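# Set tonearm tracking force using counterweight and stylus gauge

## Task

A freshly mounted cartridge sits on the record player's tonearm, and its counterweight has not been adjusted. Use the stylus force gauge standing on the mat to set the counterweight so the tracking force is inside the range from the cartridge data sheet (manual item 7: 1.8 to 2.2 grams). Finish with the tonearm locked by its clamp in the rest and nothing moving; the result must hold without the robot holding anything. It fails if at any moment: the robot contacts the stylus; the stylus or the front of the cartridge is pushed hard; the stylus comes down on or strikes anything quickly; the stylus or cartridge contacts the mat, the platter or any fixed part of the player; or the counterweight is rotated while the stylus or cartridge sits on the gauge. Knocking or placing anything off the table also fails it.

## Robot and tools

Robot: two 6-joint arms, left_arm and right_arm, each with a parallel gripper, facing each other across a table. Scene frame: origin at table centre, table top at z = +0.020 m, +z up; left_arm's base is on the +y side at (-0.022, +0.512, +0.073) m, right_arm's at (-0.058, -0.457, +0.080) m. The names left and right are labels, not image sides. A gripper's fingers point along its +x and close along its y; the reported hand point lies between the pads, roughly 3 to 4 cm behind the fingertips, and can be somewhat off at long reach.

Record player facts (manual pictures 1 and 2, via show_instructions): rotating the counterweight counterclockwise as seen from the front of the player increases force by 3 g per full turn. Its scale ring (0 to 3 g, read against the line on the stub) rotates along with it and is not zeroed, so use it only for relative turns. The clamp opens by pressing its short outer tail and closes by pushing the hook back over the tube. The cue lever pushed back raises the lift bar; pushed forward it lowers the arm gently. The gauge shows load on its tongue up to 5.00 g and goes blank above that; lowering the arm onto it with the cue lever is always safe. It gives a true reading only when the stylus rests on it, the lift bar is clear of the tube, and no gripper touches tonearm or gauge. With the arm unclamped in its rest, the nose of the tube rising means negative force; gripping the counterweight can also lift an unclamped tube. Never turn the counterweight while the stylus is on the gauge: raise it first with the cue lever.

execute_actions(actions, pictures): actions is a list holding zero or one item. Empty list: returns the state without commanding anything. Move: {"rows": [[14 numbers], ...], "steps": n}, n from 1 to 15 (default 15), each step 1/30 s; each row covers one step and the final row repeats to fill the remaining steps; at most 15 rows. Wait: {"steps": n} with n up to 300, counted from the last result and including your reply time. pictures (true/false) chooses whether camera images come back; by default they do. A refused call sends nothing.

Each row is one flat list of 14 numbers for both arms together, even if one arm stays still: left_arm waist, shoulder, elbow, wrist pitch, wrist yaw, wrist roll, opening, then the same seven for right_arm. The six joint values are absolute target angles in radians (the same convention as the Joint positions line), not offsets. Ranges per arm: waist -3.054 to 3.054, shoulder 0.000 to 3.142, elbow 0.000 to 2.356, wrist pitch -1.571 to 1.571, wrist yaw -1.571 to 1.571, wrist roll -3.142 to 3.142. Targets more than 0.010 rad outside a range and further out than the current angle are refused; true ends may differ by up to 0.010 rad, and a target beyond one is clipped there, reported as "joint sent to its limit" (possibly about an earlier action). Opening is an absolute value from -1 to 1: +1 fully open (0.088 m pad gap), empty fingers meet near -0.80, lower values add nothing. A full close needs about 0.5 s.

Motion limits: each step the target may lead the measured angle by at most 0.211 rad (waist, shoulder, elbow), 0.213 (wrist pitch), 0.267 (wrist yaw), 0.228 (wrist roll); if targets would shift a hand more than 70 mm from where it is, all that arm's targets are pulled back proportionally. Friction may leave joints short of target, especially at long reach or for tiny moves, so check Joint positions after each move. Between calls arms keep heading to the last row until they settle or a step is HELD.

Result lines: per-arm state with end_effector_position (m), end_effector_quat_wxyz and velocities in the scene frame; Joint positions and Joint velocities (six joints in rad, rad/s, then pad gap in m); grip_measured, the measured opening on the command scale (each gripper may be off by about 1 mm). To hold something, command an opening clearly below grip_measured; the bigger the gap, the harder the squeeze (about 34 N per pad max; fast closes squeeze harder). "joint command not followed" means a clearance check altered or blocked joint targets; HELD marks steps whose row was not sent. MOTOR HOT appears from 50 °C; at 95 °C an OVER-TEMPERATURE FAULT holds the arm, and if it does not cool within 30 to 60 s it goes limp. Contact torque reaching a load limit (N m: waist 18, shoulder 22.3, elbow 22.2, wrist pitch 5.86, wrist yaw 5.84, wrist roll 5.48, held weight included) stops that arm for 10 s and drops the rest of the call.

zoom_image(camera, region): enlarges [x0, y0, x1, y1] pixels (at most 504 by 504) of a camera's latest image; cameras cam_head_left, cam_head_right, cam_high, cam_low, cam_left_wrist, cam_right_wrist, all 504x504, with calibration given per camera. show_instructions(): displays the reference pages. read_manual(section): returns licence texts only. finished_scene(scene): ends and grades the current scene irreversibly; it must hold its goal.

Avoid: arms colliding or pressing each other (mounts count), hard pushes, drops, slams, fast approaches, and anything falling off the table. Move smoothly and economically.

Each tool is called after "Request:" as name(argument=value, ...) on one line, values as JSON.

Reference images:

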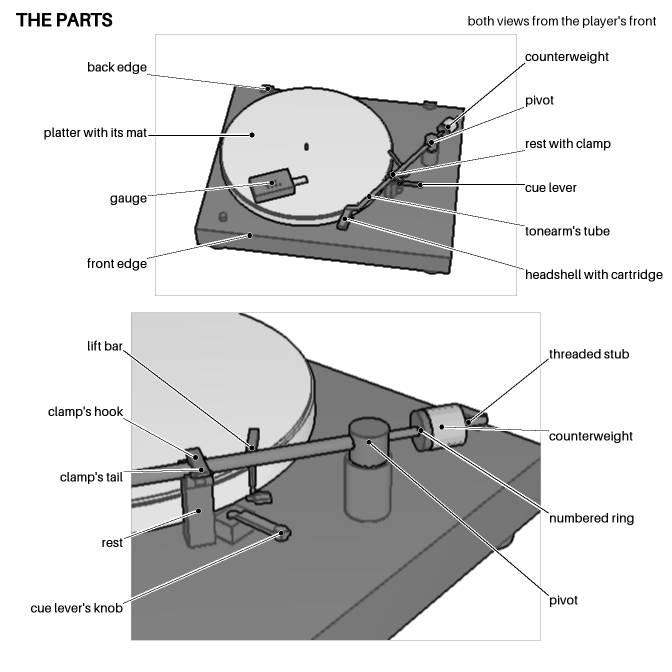

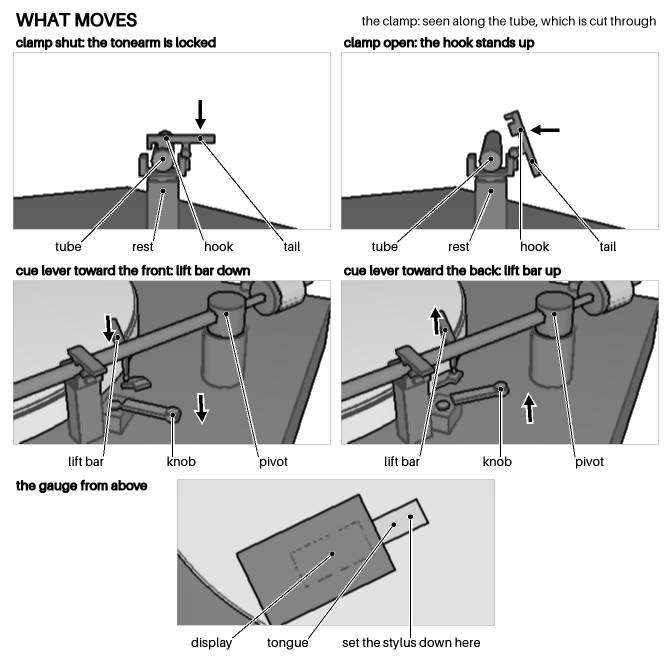

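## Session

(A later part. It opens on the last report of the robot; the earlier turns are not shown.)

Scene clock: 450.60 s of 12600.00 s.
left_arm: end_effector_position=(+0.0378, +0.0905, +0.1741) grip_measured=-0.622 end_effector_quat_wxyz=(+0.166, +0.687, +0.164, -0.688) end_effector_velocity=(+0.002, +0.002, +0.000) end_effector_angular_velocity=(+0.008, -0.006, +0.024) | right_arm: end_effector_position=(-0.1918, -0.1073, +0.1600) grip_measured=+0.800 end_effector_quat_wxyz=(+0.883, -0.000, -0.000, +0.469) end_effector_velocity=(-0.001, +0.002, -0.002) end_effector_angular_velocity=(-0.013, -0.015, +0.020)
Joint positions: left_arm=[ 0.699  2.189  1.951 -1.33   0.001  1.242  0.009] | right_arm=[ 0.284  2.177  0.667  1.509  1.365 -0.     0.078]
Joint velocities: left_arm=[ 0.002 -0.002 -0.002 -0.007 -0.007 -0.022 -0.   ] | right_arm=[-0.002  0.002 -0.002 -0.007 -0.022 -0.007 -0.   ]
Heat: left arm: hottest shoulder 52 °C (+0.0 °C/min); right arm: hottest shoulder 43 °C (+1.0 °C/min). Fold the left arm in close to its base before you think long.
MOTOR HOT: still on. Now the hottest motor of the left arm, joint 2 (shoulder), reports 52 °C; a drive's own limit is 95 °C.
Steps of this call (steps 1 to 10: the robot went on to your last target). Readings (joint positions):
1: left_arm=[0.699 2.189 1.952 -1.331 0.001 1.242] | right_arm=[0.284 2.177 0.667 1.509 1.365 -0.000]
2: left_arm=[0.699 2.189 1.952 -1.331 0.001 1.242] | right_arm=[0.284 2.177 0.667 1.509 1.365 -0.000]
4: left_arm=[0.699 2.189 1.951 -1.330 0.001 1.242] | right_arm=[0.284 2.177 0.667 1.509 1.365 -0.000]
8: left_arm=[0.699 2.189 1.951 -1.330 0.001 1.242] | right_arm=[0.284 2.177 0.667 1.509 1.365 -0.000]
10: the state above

Request:
execute_actions(actions=[{"rows":[[0.699,2.189,1.951,-1.33,0,1.242,-0.65,0.284,2.176,0.666,1.51,1.365,0,0.8],[0.699,2.189,1.951,-1.33,0,1.242,-0.64,0.284,2.176,0.666,1.51,1.365,0,0.8],[0.699,2.189,1.951,-1.33,0,1.242,-0.63,0.284,2.176,0.666,1.51,1.365,0,0.8],[0.699,2.189,1.951,-1.33,0,1.242,-0.62,0.284,2.176,0.666,1.51,1.365,0,0.8],[0.699,2.189,1.951,-1.33,0,1.242,-0.61,0.284,2.176,0.666,1.51,1.365,0,0.8],[0.699,2.189,1.951,-1.33,0,1.242,-0.6,0.284,2.176,0.666,1.51,1.365,0,0.8],[0.699,2.189,1.951,-1.33,0,1.242,-0.57,0.284,2.176,0.666,1.51,1.365,0,0.8],[0.699,2.189,1.951,-1.33,0,1.242,-0.5,0.284,2.176,0.666,1.51,1.365,0,0.8],[0.699,2.189,1.951,-1.33,0,1.242,-0.35,0.284,2.176,0.666,1.51,1.365,0,0.8],[0.699,2.189,1.951,-1.33,0,1.242,-0.2,0.284,2.176,0.666,1.51,1.365,0,0.8],[0.699,2.189,1.951,-1.33,0,1.242,0,0.284,2.176,0.666,1.51,1.365,0,0.8]],"steps":15}], pictures=false)

Request:
execute_actions(actions=[{"rows":[[0.699,2.19,1.97,-1.343,0,1.242,0,0.284,2.176,0.666,1.51,1.365,0,0.8],[0.699,2.191,1.984,-1.356,0,1.242,0,0.284,2.176,0.666,1.51,1.365,0,0.8],[0.699,2.192,1.998,-1.369,0,1.242,0,0.284,2.176,0.666,1.51,1.365,0,0.8],[0.699,2.193,2.012,-1.382,0,1.242,0,0.284,2.176,0.666,1.51,1.365,0,0.8],[0.699,2.194,2.026,-1.395,0,1.242,0,0.284,2.176,0.666,1.51,1.365,0,0.8],[0.699,2.195,2.04,-1.408,0,1.242,0,0.284,2.176,0.666,1.51,1.365,0,0.8],[0.699,2.196,2.054,-1.421,0,1.242,0,0.284,2.176,0.666,1.51,1.365,0,0.8],[0.699,2.198,2.069,-1.434,0,1.242,0,0.284,2.176,0.666,1.51,1.365,0,0.8],[0.699,2.2,2.084,-1.447,0,1.242,0,0.284,2.176,0.666,1.51,1.365,0,0.8],[0.699,2.202,2.099,-1.46,0,1.242,0,0.284,2.176,0.666,1.51,1.365,0,0.8],[0.699,2.204,2.114,-1.473,0,1.242,0,0.284,2.176,0.666,1.51,1.365,0,0.8],[0.699,2.206,2.129,-1.486,0,1.242,0,0.284,2.176,0.666,1.51,1.365,0,0.8],[0.699,2.208,2.144,-1.499,0,1.242,0,0.284,2.176,0.666,1.51,1.365,0,0.8],[0.699,2.21,2.157,-1.51,0,1.242,0,0.284,2.176,0.666,1.51,1.365,0,0.8]],"steps":15}], pictures=false)

Request:
execute_actions(actions=[{"rows":[[0.699,2.15,2.157,-1.51,0,1.242,0,0.284,2.176,0.666,1.51,1.365,0,0.8],[0.699,2.1,2.157,-1.51,0,1.242,0,0.284,2.176,0.666,1.51,1.365,0,0.8],[0.699,2.05,2.15,-1.51,0,1.242,0,0.284,2.176,0.666,1.51,1.365,0,0.8],[0.699,2.0,2.1,-1.5,0,1.242,0,0.284,2.176,0.666,1.51,1.365,0,0.8],[0.72,1.95,2.0,-1.4,0,1.0,0,0.284,2.176,0.666,1.51,1.365,0,0.8],[0.76,1.9,1.9,-1.3,0,0.8,0.4,0.284,2.176,0.666,1.51,1.365,0,0.8],[0.8,1.8,1.8,-1.25,0,0.5,0.8,0.284,2.176,0.666,1.51,1.365,0,0.8],[0.868,1.715,1.629,-1.136,0,0,0.8,0.284,2.176,0.666,1.51,1.365,0,0.8]],"steps":15}], pictures=false)

Request:
execute_actions(actions=[{"steps":25}])

Request:
zoom_image(camera="cam_left_wrist", region=[150, 120, 350, 320])

Scene clock: 470.77 s of 12600.00 s.
left_arm: end_effector_position=(+0.0378, +0.0905, +0.1742) grip_measured=-0.068 end_effector_quat_wxyz=(+0.166, +0.687, +0.164, -0.688) end_effector_velocity=(-0.000, +0.002, -0.004) end_effector_angular_velocity=(+0.018, -0.005, -0.010) | right_arm: end_effector_position=(-0.1918, -0.1073, +0.1600) grip_measured=+0.800 end_effector_quat_wxyz=(+0.883, -0.000, -0.000, +0.469) end_effector_velocity=(+0.000, +0.001, -0.000) end_effector_angular_velocity=(-0.018, -0.023, +0.005)
Joint positions: left_arm=[ 0.699  2.189  1.95  -1.329  0.001  1.242  0.036] | right_arm=[ 0.284  2.177  0.667  1.509  1.365 -0.     0.078]
Joint velocities: left_arm=[-0.002  0.007 -0.002 -0.007 -0.007  0.007  0.037] | right_arm=[-0.002 -0.002 -0.002 -0.007 -0.007 -0.022 -0.   ]
Heat: left arm: hottest shoulder 54 °C (+3.0 °C/min); right arm: hottest shoulder 43 °C (+0.0 °C/min). Fold the left arm in close to its base before you think long.
MOTOR HOT: still on. Now the hottest motor of the left arm, joint 2 (shoulder), reports 54 °C; a drive's own limit is 95 °C.
Steps of this call (steps 1 to 15: the robot went on to your last target; steps 16 to 90: nothing new was sent; then 16.67 s passed at rest; steps 91 to 105: all 15 steps of this action). Readings (joint positions):
91: left_arm=[0.699 2.189 1.950 -1.329 0.001 1.242] | right_arm=[0.284 2.177 0.667 1.509 1.365 -0.000]
92: left_arm=[0.699 2.189 1.950 -1.329 0.001 1.242] | right_arm=[0.284 2.177 0.667 1.509 1.365 -0.000]
94: left_arm=[0.699 2.189 1.950 -1.329 0.001 1.242] | right_arm=[0.284 2.177 0.667 1.509 1.365 -0.000]
98: left_arm=[0.699 2.189 1.950 -1.329 0.001 1.242] | right_arm=[0.284 2.177 0.667 1.509 1.365 -0.000]
105: the state above

Scene clock: 471.27 s of 12600.00 s.
left_arm: end_effector_position=(+0.0378, +0.0909, +0.2149) grip_measured=+0.000 end_effector_quat_wxyz=(+0.169, +0.687, +0.161, -0.688) end_effector_velocity=(+0.001, -0.004, +0.073) end_effector_angular_velocity=(-0.069, -0.017, +0.005) | right_arm: end_effector_position=(-0.1918, -0.1073, +0.1600) grip_measured=+0.800 end_effector_quat_wxyz=(+0.883, -0.000, -0.000, +0.469) end_effector_velocity=(+0.000, +0.001, -0.000) end_effector_angular_velocity=(-0.001, +0.001, +0.005)
Joint positions: left_arm=[ 0.699  2.195  2.123 -1.487  0.001  1.242  0.039] | right_arm=[ 0.284  2.177  0.667  1.509  1.365 -0.     0.078]
Joint velocities: left_arm=[-0.002  0.007  0.305 -0.227 -0.007 -0.007  0.   ] | right_arm=[-0.002 -0.002 -0.002 -0.007 -0.007  0.007 -0.   ]
Heat: left arm: hottest shoulder 54 °C (+3.0 °C/min); right arm: hottest shoulder 43 °C (+0.0 °C/min). Fold the left arm in close to its base before you think long.
MOTOR HOT: still on. Now the hottest motor of the left arm, joint 2 (shoulder), reports 54 °C; a drive's own limit is 95 °C.
Steps of this call (steps 1 to 15: all 15 steps of this action). Readings (joint positions):
1: left_arm=[0.699 2.189 1.951 -1.331 0.001 1.242] | right_arm=[0.284 2.177 0.667 1.509 1.365 -0.000]
2: left_arm=[0.699 2.189 1.954 -1.339 0.001 1.242] | right_arm=[0.284 2.177 0.667 1.509 1.365 -0.000]
4: left_arm=[0.699 2.189 1.970 -1.358 0.001 1.242] | right_arm=[0.284 2.177 0.667 1.509 1.365 -0.000]
8: left_arm=[0.699 2.189 2.024 -1.402 0.001 1.242] | right_arm=[0.284 2.177 0.667 1.509 1.365 -0.000]
15: the state above

Scene clock: 471.77 s of 12600.00 s.
left_arm: end_effector_position=(+0.0995, +0.1458, +0.2848) grip_measured=+0.774 end_effector_quat_wxyz=(+0.562, +0.494, +0.313, -0.585) end_effector_velocity=(-0.035, +0.025, -0.135) end_effector_angular_velocity=(+0.022, +0.788, +1.754) | right_arm: end_effector_position=(-0.1918, -0.1073, +0.1600) grip_measured=+0.800 end_effector_quat_wxyz=(+0.883, -0.000, -0.000, +0.469) end_effector_velocity=(+0.000, +0.000, -0.003) end_effector_angular_velocity=(-0.015, -0.013, +0.005)
Joint positions: left_arm=[ 0.876  1.716  1.675 -1.152 -0.004  0.528  0.077] | right_arm=[ 0.284  2.177  0.667  1.509  1.365 -0.     0.078]
Joint velocities: left_arm=[-0.056 -0.007 -0.466  0.183  0.022 -1.956  0.013] | right_arm=[-0.002  0.002 -0.002 -0.022 -0.007  0.007 -0.   ]
Heat: left arm: hottest shoulder 54 °C (+3.0 °C/min); right arm: hottest shoulder 43 °C (+0.0 °C/min). Fold the left arm in close to its base before you think long.
MOTOR HOT: still on. Now the hottest motor of the left arm, joint 2 (shoulder), reports 54 °C; a drive's own limit is 95 °C.
Steps of this call (steps 1 to 15: all 15 steps of this action). Readings (joint positions):
1: left_arm=[0.699 2.192 2.131 -1.493 0.001 1.242] | right_arm=[0.284 2.177 0.667 1.509 1.365 -0.000]
2: left_arm=[0.699 2.180 2.133 -1.495 0.001 1.242] | right_arm=[0.284 2.177 0.667 1.509 1.365 -0.000]
4: left_arm=[0.699 2.136 2.126 -1.500 0.001 1.242] | right_arm=[0.284 2.177 0.667 1.509 1.365 -0.000]
8: left_arm=[0.741 1.919 1.934 -1.314 0.006 0.989] | right_arm=[0.284 2.177 0.667 1.509 1.365 -0.000]
15: the state above

Scene clock: 472.60 s of 12600.00 s.
left_arm: end_effector_position=(+0.0957, +0.1473, +0.2720) grip_measured=+0.800 end_effector_quat_wxyz=(+0.662, +0.339, +0.462, -0.483) end_effector_velocity=(-0.001, -0.003, +0.000) end_effector_angular_velocity=(-0.007, -0.002, +0.016) | right_arm: end_effector_position=(-0.1918, -0.1073, +0.1600) grip_measured=+0.800 end_effector_quat_wxyz=(+0.883, -0.000, -0.000, +0.469) end_effector_velocity=(-0.003, +0.001, -0.000) end_effector_angular_velocity=(-0.009, -0.011, +0.024)
Joint positions: left_arm=[ 0.869  1.721  1.638 -1.138 -0.001  0.004  0.078] | right_arm=[ 0.284  2.177  0.667  1.509  1.365 -0.     0.078]
Joint velocities: left_arm=[-0.007  0.002  0.002  0.007 -0.007 -0.022 -0.   ] | right_arm=[ 0.002 -0.002 -0.002 -0.007 -0.022 -0.007  0.   ]
Heat: left arm: hottest shoulder 54 °C (+3.0 °C/min); right arm: hottest shoulder 43 °C (+0.0 °C/min). Fold the left arm in close to its base before you think long.
MOTOR HOT: still on. Now the hottest motor of the left arm, joint 2 (shoulder), reports 54 °C; a drive's own limit is 95 °C.
Steps of this call (steps 1 to 25: the robot went on to your last target). Readings (joint positions):
1: left_arm=[0.874 1.718 1.661 -1.148 -0.002 0.464] | right_arm=[0.284 2.177 0.667 1.509 1.365 -0.000]
2: left_arm=[0.872 1.721 1.650 -1.147 -0.002 0.399] | right_arm=[0.284 2.177 0.667 1.509 1.365 -0.000]
4: left_arm=[0.870 1.722 1.639 -1.143 -0.001 0.267] | right_arm=[0.284 2.177 0.667 1.509 1.365 -0.000]
8: left_arm=[0.869 1.721 1.638 -1.138 -0.001 0.071] | right_arm=[0.284 2.177 0.667 1.509 1.365 -0.000]
25: the state above
camera_calibration (this result's frames):
cam_left_wrist: T_world_to_cam=[[-0.962069, -0.271407, 0.0276018, 0.132668], [-0.270499, 0.962167, 0.0326276, -0.103334], [-0.0354129, 0.0239237, -0.999086, 0.350954], [0, 0, 0, 1]] pos_world=[0.112112, 0.127036, 0.350343]
cam_right_wrist: T_world_to_cam=[[0.82127, -0.56982, 0.0286496, 0.0997507], [-0.1966, -0.329781, -0.923359, 0.100679], [0.535597, 0.752695, -0.382866, 0.321061], [0, 0, 0, 1]] pos_world=[-0.234088, -0.151619, 0.213029]

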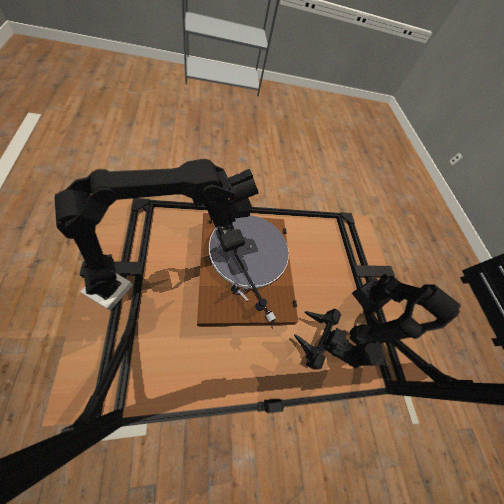

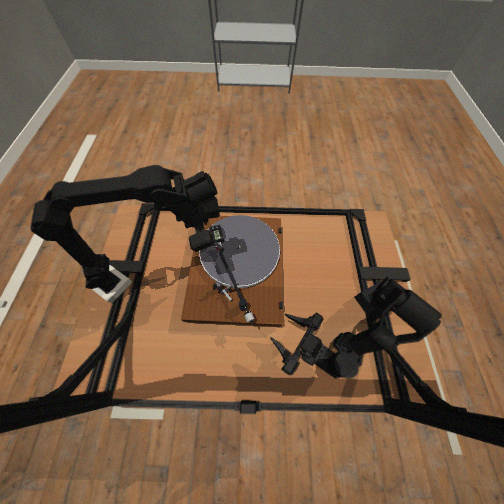

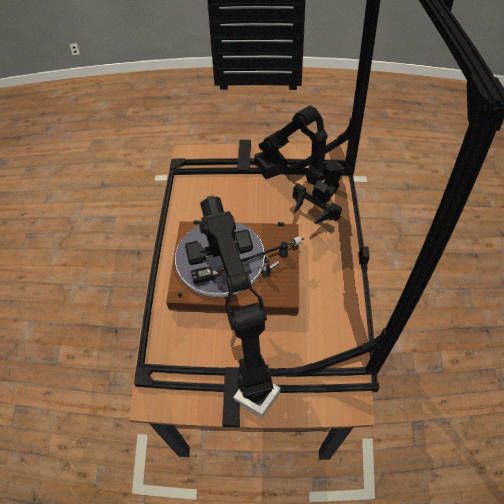

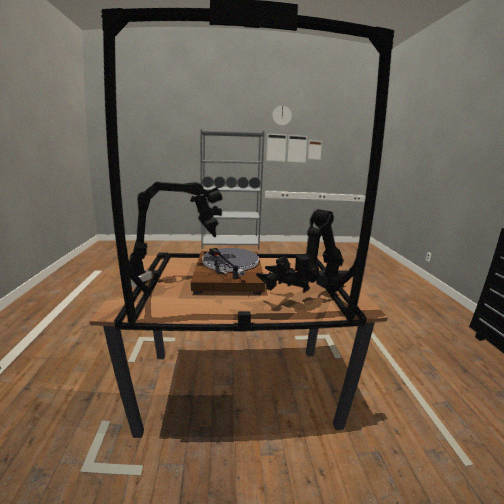

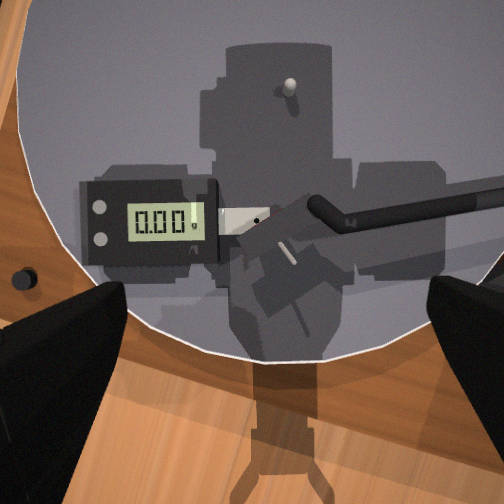

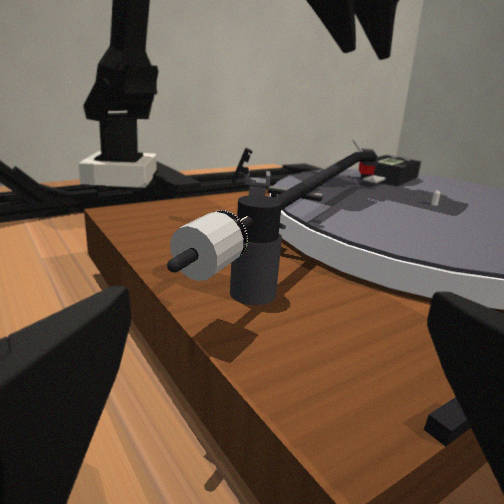

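Region (150, 120, 350, 320) of cam_left_wrist's 504x504 image, scaled by 2.520, with more detail than that image has.

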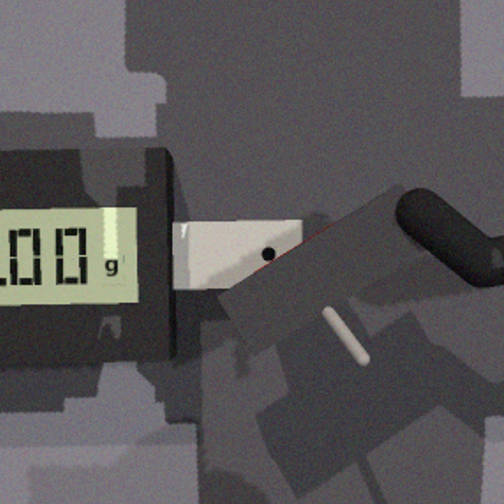

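Request:
execute_actions(actions=[{"rows":[[0.8,1.8,1.8,-1.25,0,0.4,0.4,0.284,2.176,0.666,1.51,1.365,0,0.8],[0.76,1.9,1.9,-1.3,0,0.8,0,0.284,2.176,0.666,1.51,1.365,0,0.8],[0.72,1.95,2.0,-1.4,0,1.0,0,0.284,2.176,0.666,1.51,1.365,0,0.8],[0.699,2.0,2.1,-1.5,0,1.242,0,0.284,2.176,0.666,1.51,1.365,0,0.8],[0.699,2.05,2.15,-1.51,0,1.242,0,0.284,2.176,0.666,1.51,1.365,0,0.8]],"steps":15}], pictures=false)

Request:
execute_actions(actions=[{"rows":[[0.699,2.08,2.15,-1.51,0,1.242,0,0.284,2.176,0.666,1.51,1.365,0,0.8],[0.699,2.11,2.15,-1.51,0,1.242,0,0.284,2.176,0.666,1.51,1.365,0,0.8],[0.699,2.14,2.15,-1.51,0,1.242,0,0.284,2.176,0.666,1.51,1.365,0,0.8],[0.699,2.17,2.15,-1.51,0,1.242,0,0.284,2.176,0.666,1.51,1.365,0,0.8],[0.699,2.195,2.147,-1.509,0,1.242,0,0.284,2.176,0.666,1.51,1.365,0,0.8],[0.699,2.212,2.147,-1.509,0,1.242,0,0.284,2.176,0.666,1.51,1.365,0,0.8]],"steps":15}], pictures=false)

Request:
execute_actions(actions=[{"rows":[[0.699,2.208,2.125,-1.496,0,1.242,0,0.284,2.176,0.666,1.51,1.365,0,0.8],[0.699,2.205,2.11,-1.483,0,1.242,0,0.284,2.176,0.666,1.51,1.365,0,0.8],[0.699,2.202,2.095,-1.47,0,1.242,0,0.284,2.176,0.666,1.51,1.365,0,0.8],[0.699,2.199,2.08,-1.457,0,1.242,0,0.284,2.176,0.666,1.51,1.365,0,0.8],[0.699,2.196,2.065,-1.444,0,1.242,0,0.284,2.176,0.666,1.51,1.365,0,0.8],[0.699,2.193,2.05,-1.431,0,1.242,0,0.284,2.176,0.666,1.51,1.365,0,0.8],[0.699,2.19,2.035,-1.418,0,1.242,0,0.284,2.176,0.666,1.51,1.365,0,0.8],[0.699,2.188,2.021,-1.405,0,1.242,0,0.284,2.176,0.666,1.51,1.365,0,0.8],[0.699,2.187,2.007,-1.392,0,1.242,0,0.284,2.176,0.666,1.51,1.365,0,0.8],[0.699,2.186,1.993,-1.379,0,1.242,0,0.284,2.176,0.666,1.51,1.365,0,0.8],[0.699,2.185,1.979,-1.366,0,1.242,0,0.284,2.176,0.666,1.51,1.365,0,0.8],[0.699,2.184,1.965,-1.353,0,1.242,0,0.284,2.176,0.666,1.51,1.365,0,0.8],[0.699,2.184,1.953,-1.34,0,1.242,0,0.284,2.176,0.666,1.51,1.365,0,0.8],[0.699,2.184,1.943,-1.328,0,1.242,0,0.284,2.176,0.666,1.51,1.365,0,0.8]],"steps":15}], pictures=false)

Request:
execute_actions(actions=[{"steps":12}])

Scene clock: 484.47 s of 12600.00 s.
left_arm: end_effector_position=(+0.0351, +0.1024, +0.2771) grip_measured=+0.004 end_effector_quat_wxyz=(+0.308, +0.644, +0.201, -0.671) end_effector_velocity=(+0.009, -0.004, +0.030) end_effector_angular_velocity=(-0.026, -0.315, -1.900) | right_arm: end_effector_position=(-0.1918, -0.1073, +0.1600) grip_measured=+0.800 end_effector_quat_wxyz=(+0.883, -0.000, -0.000, +0.469) end_effector_velocity=(+0.002, -0.001, -0.000) end_effector_angular_velocity=(-0.016, -0.018, -0.010)
Joint positions: left_arm=[ 0.697  2.047  2.136 -1.504  0.002  0.972  0.039] | right_arm=[ 0.284  2.177  0.667  1.509  1.365 -0.     0.078]
Joint velocities: left_arm=[ 0.017  0.002  0.12  -0.051 -0.007  1.941 -0.002] | right_arm=[-0.002 -0.007 -0.002 -0.022  0.007 -0.007 -0.   ]
Heat: left arm: hottest shoulder 54 °C (+3.0 °C/min); right arm: hottest shoulder 43 °C (+0.0 °C/min). Fold the left arm in close to its base before you think long.
MOTOR HOT: still on. Now the hottest motor of the left arm, joint 2 (shoulder), reports 54 °C; a drive's own limit is 95 °C.
Steps of this call (steps 1 to 15: the robot went on to your last target; steps 16 to 90: nothing new was sent; then 8.37 s passed at rest; steps 91 to 105: all 15 steps of this action). Readings (joint positions):
91: left_arm=[0.865 1.734 1.665 -1.173 -0.004 0.055] | right_arm=[0.284 2.177 0.667 1.509 1.365 -0.000]
92: left_arm=[0.850 1.768 1.716 -1.216 -0.005 0.121] | right_arm=[0.284 2.177 0.667 1.509 1.365 -0.000]
94: left_arm=[0.794 1.855 1.844 -1.306 -0.005 0.250] | right_arm=[0.284 2.177 0.667 1.509 1.365 -0.000]
98: left_arm=[0.700 2.015 2.050 -1.456 0.003 0.514] | right_arm=[0.284 2.177 0.667 1.509 1.365 -0.000]
105: the state above

Scene clock: 484.97 s of 12600.00 s.
left_arm: end_effector_position=(+0.0370, +0.0908, +0.2106) grip_measured=+0.000 end_effector_quat_wxyz=(+0.162, +0.687, +0.171, -0.687) end_effector_velocity=(-0.003, +0.007, +0.026) end_effector_angular_velocity=(-0.042, +0.002, -0.010) | right_arm: end_effector_position=(-0.1918, -0.1073, +0.1600) grip_measured=+0.800 end_effector_quat_wxyz=(+0.883, -0.000, -0.000, +0.469) end_effector_velocity=(+0.001, +0.002, +0.000) end_effector_angular_velocity=(-0.009, -0.011, +0.015)
Joint positions: left_arm=[ 0.697  2.219  2.144 -1.509  0.002  1.236  0.039] | right_arm=[ 0.284  2.177  0.667  1.509  1.365 -0.     0.078]
Joint velocities: left_arm=[-0.002 -0.066 -0.002 -0.022  0.007  0.007 -0.   ] | right_arm=[-0.007 -0.007 -0.007 -0.007 -0.022 -0.007 -0.   ]
Heat: left arm: hottest shoulder 54 °C (+3.0 °C/min); right arm: hottest shoulder 43 °C (+0.0 °C/min). Fold the left arm in close to its base before you think long.
MOTOR HOT: still on. Now the hottest motor of the left arm, joint 2 (shoulder), reports 54 °C; a drive's own limit is 95 °C.
Steps of this call (steps 1 to 15: all 15 steps of this action). Readings (joint positions):
1: left_arm=[0.697 2.049 2.139 -1.505 0.002 1.038] | right_arm=[0.284 2.177 0.667 1.509 1.365 -0.000]
2: left_arm=[0.697 2.056 2.140 -1.508 0.002 1.098] | right_arm=[0.284 2.177 0.667 1.509 1.365 -0.000]
4: left_arm=[0.697 2.085 2.146 -1.509 0.002 1.171] | right_arm=[0.284 2.177 0.667 1.509 1.365 -0.000]
8: left_arm=[0.697 2.176 2.147 -1.509 0.002 1.222] | right_arm=[0.284 2.177 0.667 1.509 1.365 -0.000]
15: the state above

Scene clock: 485.47 s of 12600.00 s.
left_arm: end_effector_position=(+0.0370, +0.0903, +0.1753) grip_measured=+0.000 end_effector_quat_wxyz=(+0.163, +0.687, +0.169, -0.688) end_effector_velocity=(-0.000, +0.003, -0.069) end_effector_angular_velocity=(+0.018, -0.005, +0.005) | right_arm: end_effector_position=(-0.1918, -0.1073, +0.1600) grip_measured=+0.800 end_effector_quat_wxyz=(+0.883, -0.000, -0.000, +0.469) end_effector_velocity=(+0.000, +0.001, -0.002) end_effector_angular_velocity=(-0.020, -0.021, +0.005)
Joint positions: left_arm=[ 0.697  2.2    1.973 -1.351  0.002  1.238  0.039] | right_arm=[ 0.284  2.177  0.667  1.509  1.365 -0.     0.078]
Joint velocities: left_arm=[-0.002 -0.002 -0.276  0.256 -0.007 -0.007 -0.   ] | right_arm=[-0.002 -0.002 -0.002 -0.022 -0.007 -0.007 -0.   ]
Heat: left arm: hottest shoulder 54 °C (+3.0 °C/min); right arm: hottest shoulder 43 °C (+0.0 °C/min). Fold the left arm in close to its base before you think long.
MOTOR HOT: still on. Now the hottest motor of the left arm, joint 2 (shoulder), reports 54 °C; a drive's own limit is 95 °C.
Steps of this call (steps 1 to 15: all 15 steps of this action). Readings (joint positions):
1: left_arm=[0.697 2.217 2.144 -1.508 0.002 1.237] | right_arm=[0.284 2.177 0.667 1.509 1.365 -0.000]
2: left_arm=[0.697 2.215 2.140 -1.501 0.002 1.237] | right_arm=[0.284 2.177 0.667 1.509 1.365 -0.000]
4: left_arm=[0.697 2.213 2.121 -1.482 0.002 1.237] | right_arm=[0.284 2.177 0.667 1.509 1.365 -0.000]
8: left_arm=[0.697 2.207 2.065 -1.437 0.002 1.238] | right_arm=[0.284 2.177 0.667 1.509 1.365 -0.000]
15: the state above

Scene clock: 485.87 s of 12600.00 s.
left_arm: end_effector_position=(+0.0371, +0.0900, +0.1711) grip_measured=+0.000 end_effector_quat_wxyz=(+0.164, +0.687, +0.167, -0.688) end_effector_velocity=(+0.002, +0.003, -0.001) end_effector_angular_velocity=(+0.015, -0.020, +0.005) | right_arm: end_effector_position=(-0.1918, -0.1073, +0.1600) grip_measured=+0.800 end_effector_quat_wxyz=(+0.883, -0.000, -0.000, +0.469) end_effector_velocity=(+0.000, +0.001, -0.000) end_effector_angular_velocity=(-0.009, -0.011, +0.005)
Joint positions: left_arm=[ 0.697  2.198  1.953 -1.33   0.002  1.238  0.039] | right_arm=[ 0.284  2.177  0.667  1.509  1.365 -0.     0.078]
Joint velocities: left_arm=[-0.002 -0.002 -0.007 -0.007 -0.022 -0.007 -0.   ] | right_arm=[-0.002 -0.002 -0.002 -0.007 -0.007 -0.007  0.   ]
Heat: left arm: hottest shoulder 54 °C (+3.0 °C/min); right arm: hottest shoulder 43 °C (+0.0 °C/min). Fold the left arm in close to its base before you think long.
MOTOR HOT: still on. Now the hottest motor of the left arm, joint 2 (shoulder), reports 54 °C; a drive's own limit is 95 °C.
Steps of this call (steps 1 to 12: the robot went on to your last target). Readings (joint positions):
1: left_arm=[0.697 2.200 1.965 -1.345 0.002 1.238] | right_arm=[0.284 2.177 0.667 1.509 1.365 -0.000]
2: left_arm=[0.697 2.200 1.960 -1.340 0.002 1.238] | right_arm=[0.284 2.177 0.667 1.509 1.365 -0.000]
4: left_arm=[0.697 2.200 1.955 -1.335 0.002 1.238] | right_arm=[0.284 2.177 0.667 1.509 1.365 -0.000]
8: left_arm=[0.697 2.198 1.954 -1.331 0.002 1.238] | right_arm=[0.284 2.177 0.667 1.509 1.365 -0.000]
12: the state above
camera_calibration (this result's frames):
cam_left_wrist: T_world_to_cam=[[-0.436091, 0.8988, 0.0445228, -0.0642004], [0.842253, 0.390231, 0.371926, -0.10861], [0.316913, 0.199693, -0.927194, 0.208316], [0, 0, 0, 1]] pos_world=[-0.00253788, 0.0584872, 0.236402]
cam_right_wrist: T_world_to_cam=[[0.82127, -0.56982, 0.0286496, 0.0997507], [-0.1966, -0.329781, -0.923359, 0.100679], [0.535597, 0.752695, -0.382866, 0.321061], [0, 0, 0, 1]] pos_world=[-0.234088, -0.151619, 0.213029]

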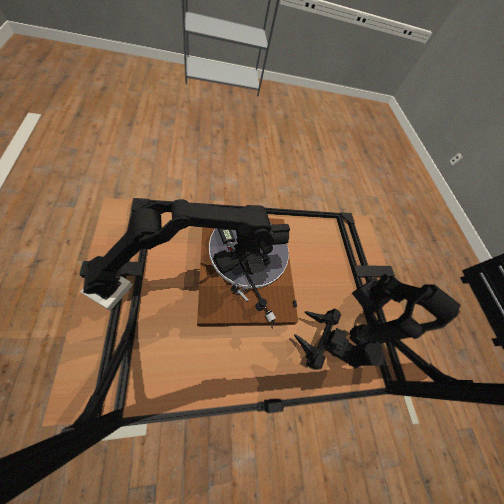

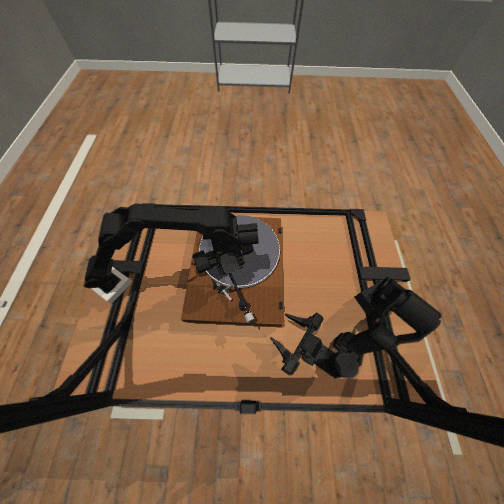

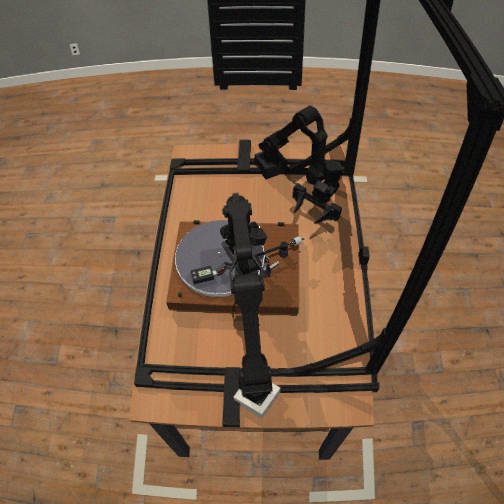

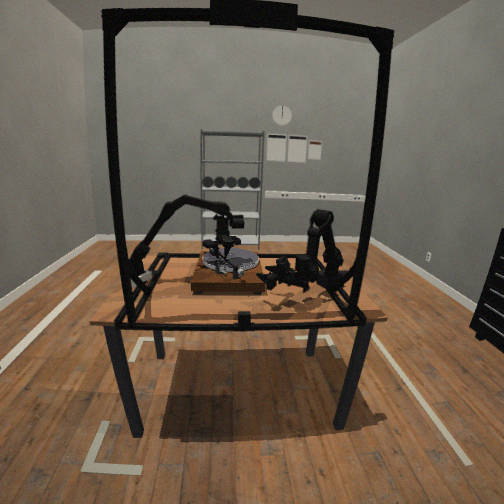

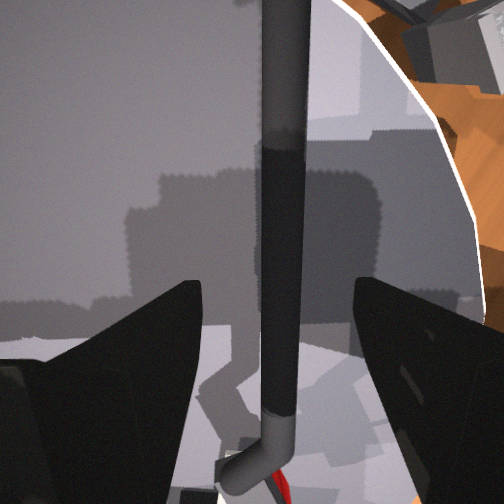

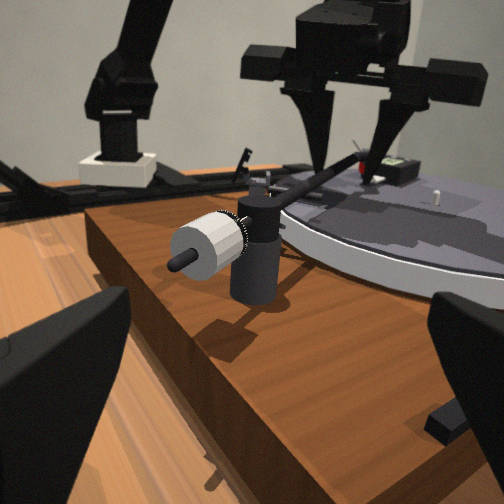

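Request:
execute_actions(actions=[{"rows":[[0.7,2.206,1.968,-1.335,0,1.25,0,0.284,2.176,0.666,1.51,1.365,0,0.8],[0.701,2.212,1.977,-1.338,0,1.258,0,0.284,2.176,0.666,1.51,1.365,0,0.8],[0.702,2.218,1.986,-1.341,0,1.266,0,0.284,2.176,0.666,1.51,1.365,0,0.8],[0.703,2.224,1.995,-1.344,0,1.274,0,0.284,2.176,0.666,1.51,1.365,0,0.8],[0.704,2.23,2.004,-1.347,0,1.282,0,0.284,2.176,0.666,1.51,1.365,0,0.8],[0.704,2.233,2.01,-1.35,0,1.286,0,0.284,2.176,0.666,1.51,1.365,0,0.8]],"steps":15}], pictures=false)

Scene clock: 491.13 s of 12600.00 s.
left_arm: end_effector_position=(+0.0395, +0.0847, +0.1721) grip_measured=+0.000 end_effector_quat_wxyz=(+0.152, +0.690, +0.153, -0.691) end_effector_velocity=(-0.001, +0.004, -0.000) end_effector_angular_velocity=(+0.023, -0.004, -0.010) | right_arm: end_effector_position=(-0.1917, -0.1073, +0.1599) grip_measured=+0.800 end_effector_quat_wxyz=(+0.883, -0.000, -0.000, +0.469) end_effector_velocity=(-0.001, +0.002, -0.000) end_effector_angular_velocity=(-0.002, -0.004, +0.020)
Joint positions: left_arm=[ 0.701  2.223  1.997 -1.348  0.002  1.281  0.039] | right_arm=[ 0.284  2.177  0.667  1.509  1.365 -0.     0.078]
Joint velocities: left_arm=[-0.002  0.002  0.002 -0.022 -0.007  0.007  0.   ] | right_arm=[-0.002  0.002 -0.002  0.007 -0.022 -0.007 -0.   ]
Heat: left arm: hottest shoulder 56 °C (+5.1 °C/min); right arm: hottest shoulder 43 °C (+0.0 °C/min). Fold the left arm in close to its base before you think long.
MOTOR HOT: still on. Now the hottest motor of the left arm, joint 2 (shoulder), reports 56 °C; a drive's own limit is 95 °C.
Steps of this call (steps 1 to 30: the robot went on to your last target; steps 31 to 90: nothing new was sent; then 1.77 s passed at rest; steps 91 to 105: all 15 steps of this action). Readings (joint positions):
91: left_arm=[0.697 2.197 1.952 -1.330 0.002 1.240] | right_arm=[0.284 2.177 0.667 1.509 1.365 -0.000]
92: left_arm=[0.697 2.197 1.954 -1.331 0.002 1.244] | right_arm=[0.284 2.177 0.667 1.509 1.365 -0.000]
94: left_arm=[0.698 2.202 1.964 -1.337 0.002 1.255] | right_arm=[0.284 2.177 0.667 1.509 1.365 -0.000]
98: left_arm=[0.700 2.216 1.991 -1.344 0.002 1.275] | right_arm=[0.284 2.177 0.667 1.509 1.365 -0.000]
105: the state above


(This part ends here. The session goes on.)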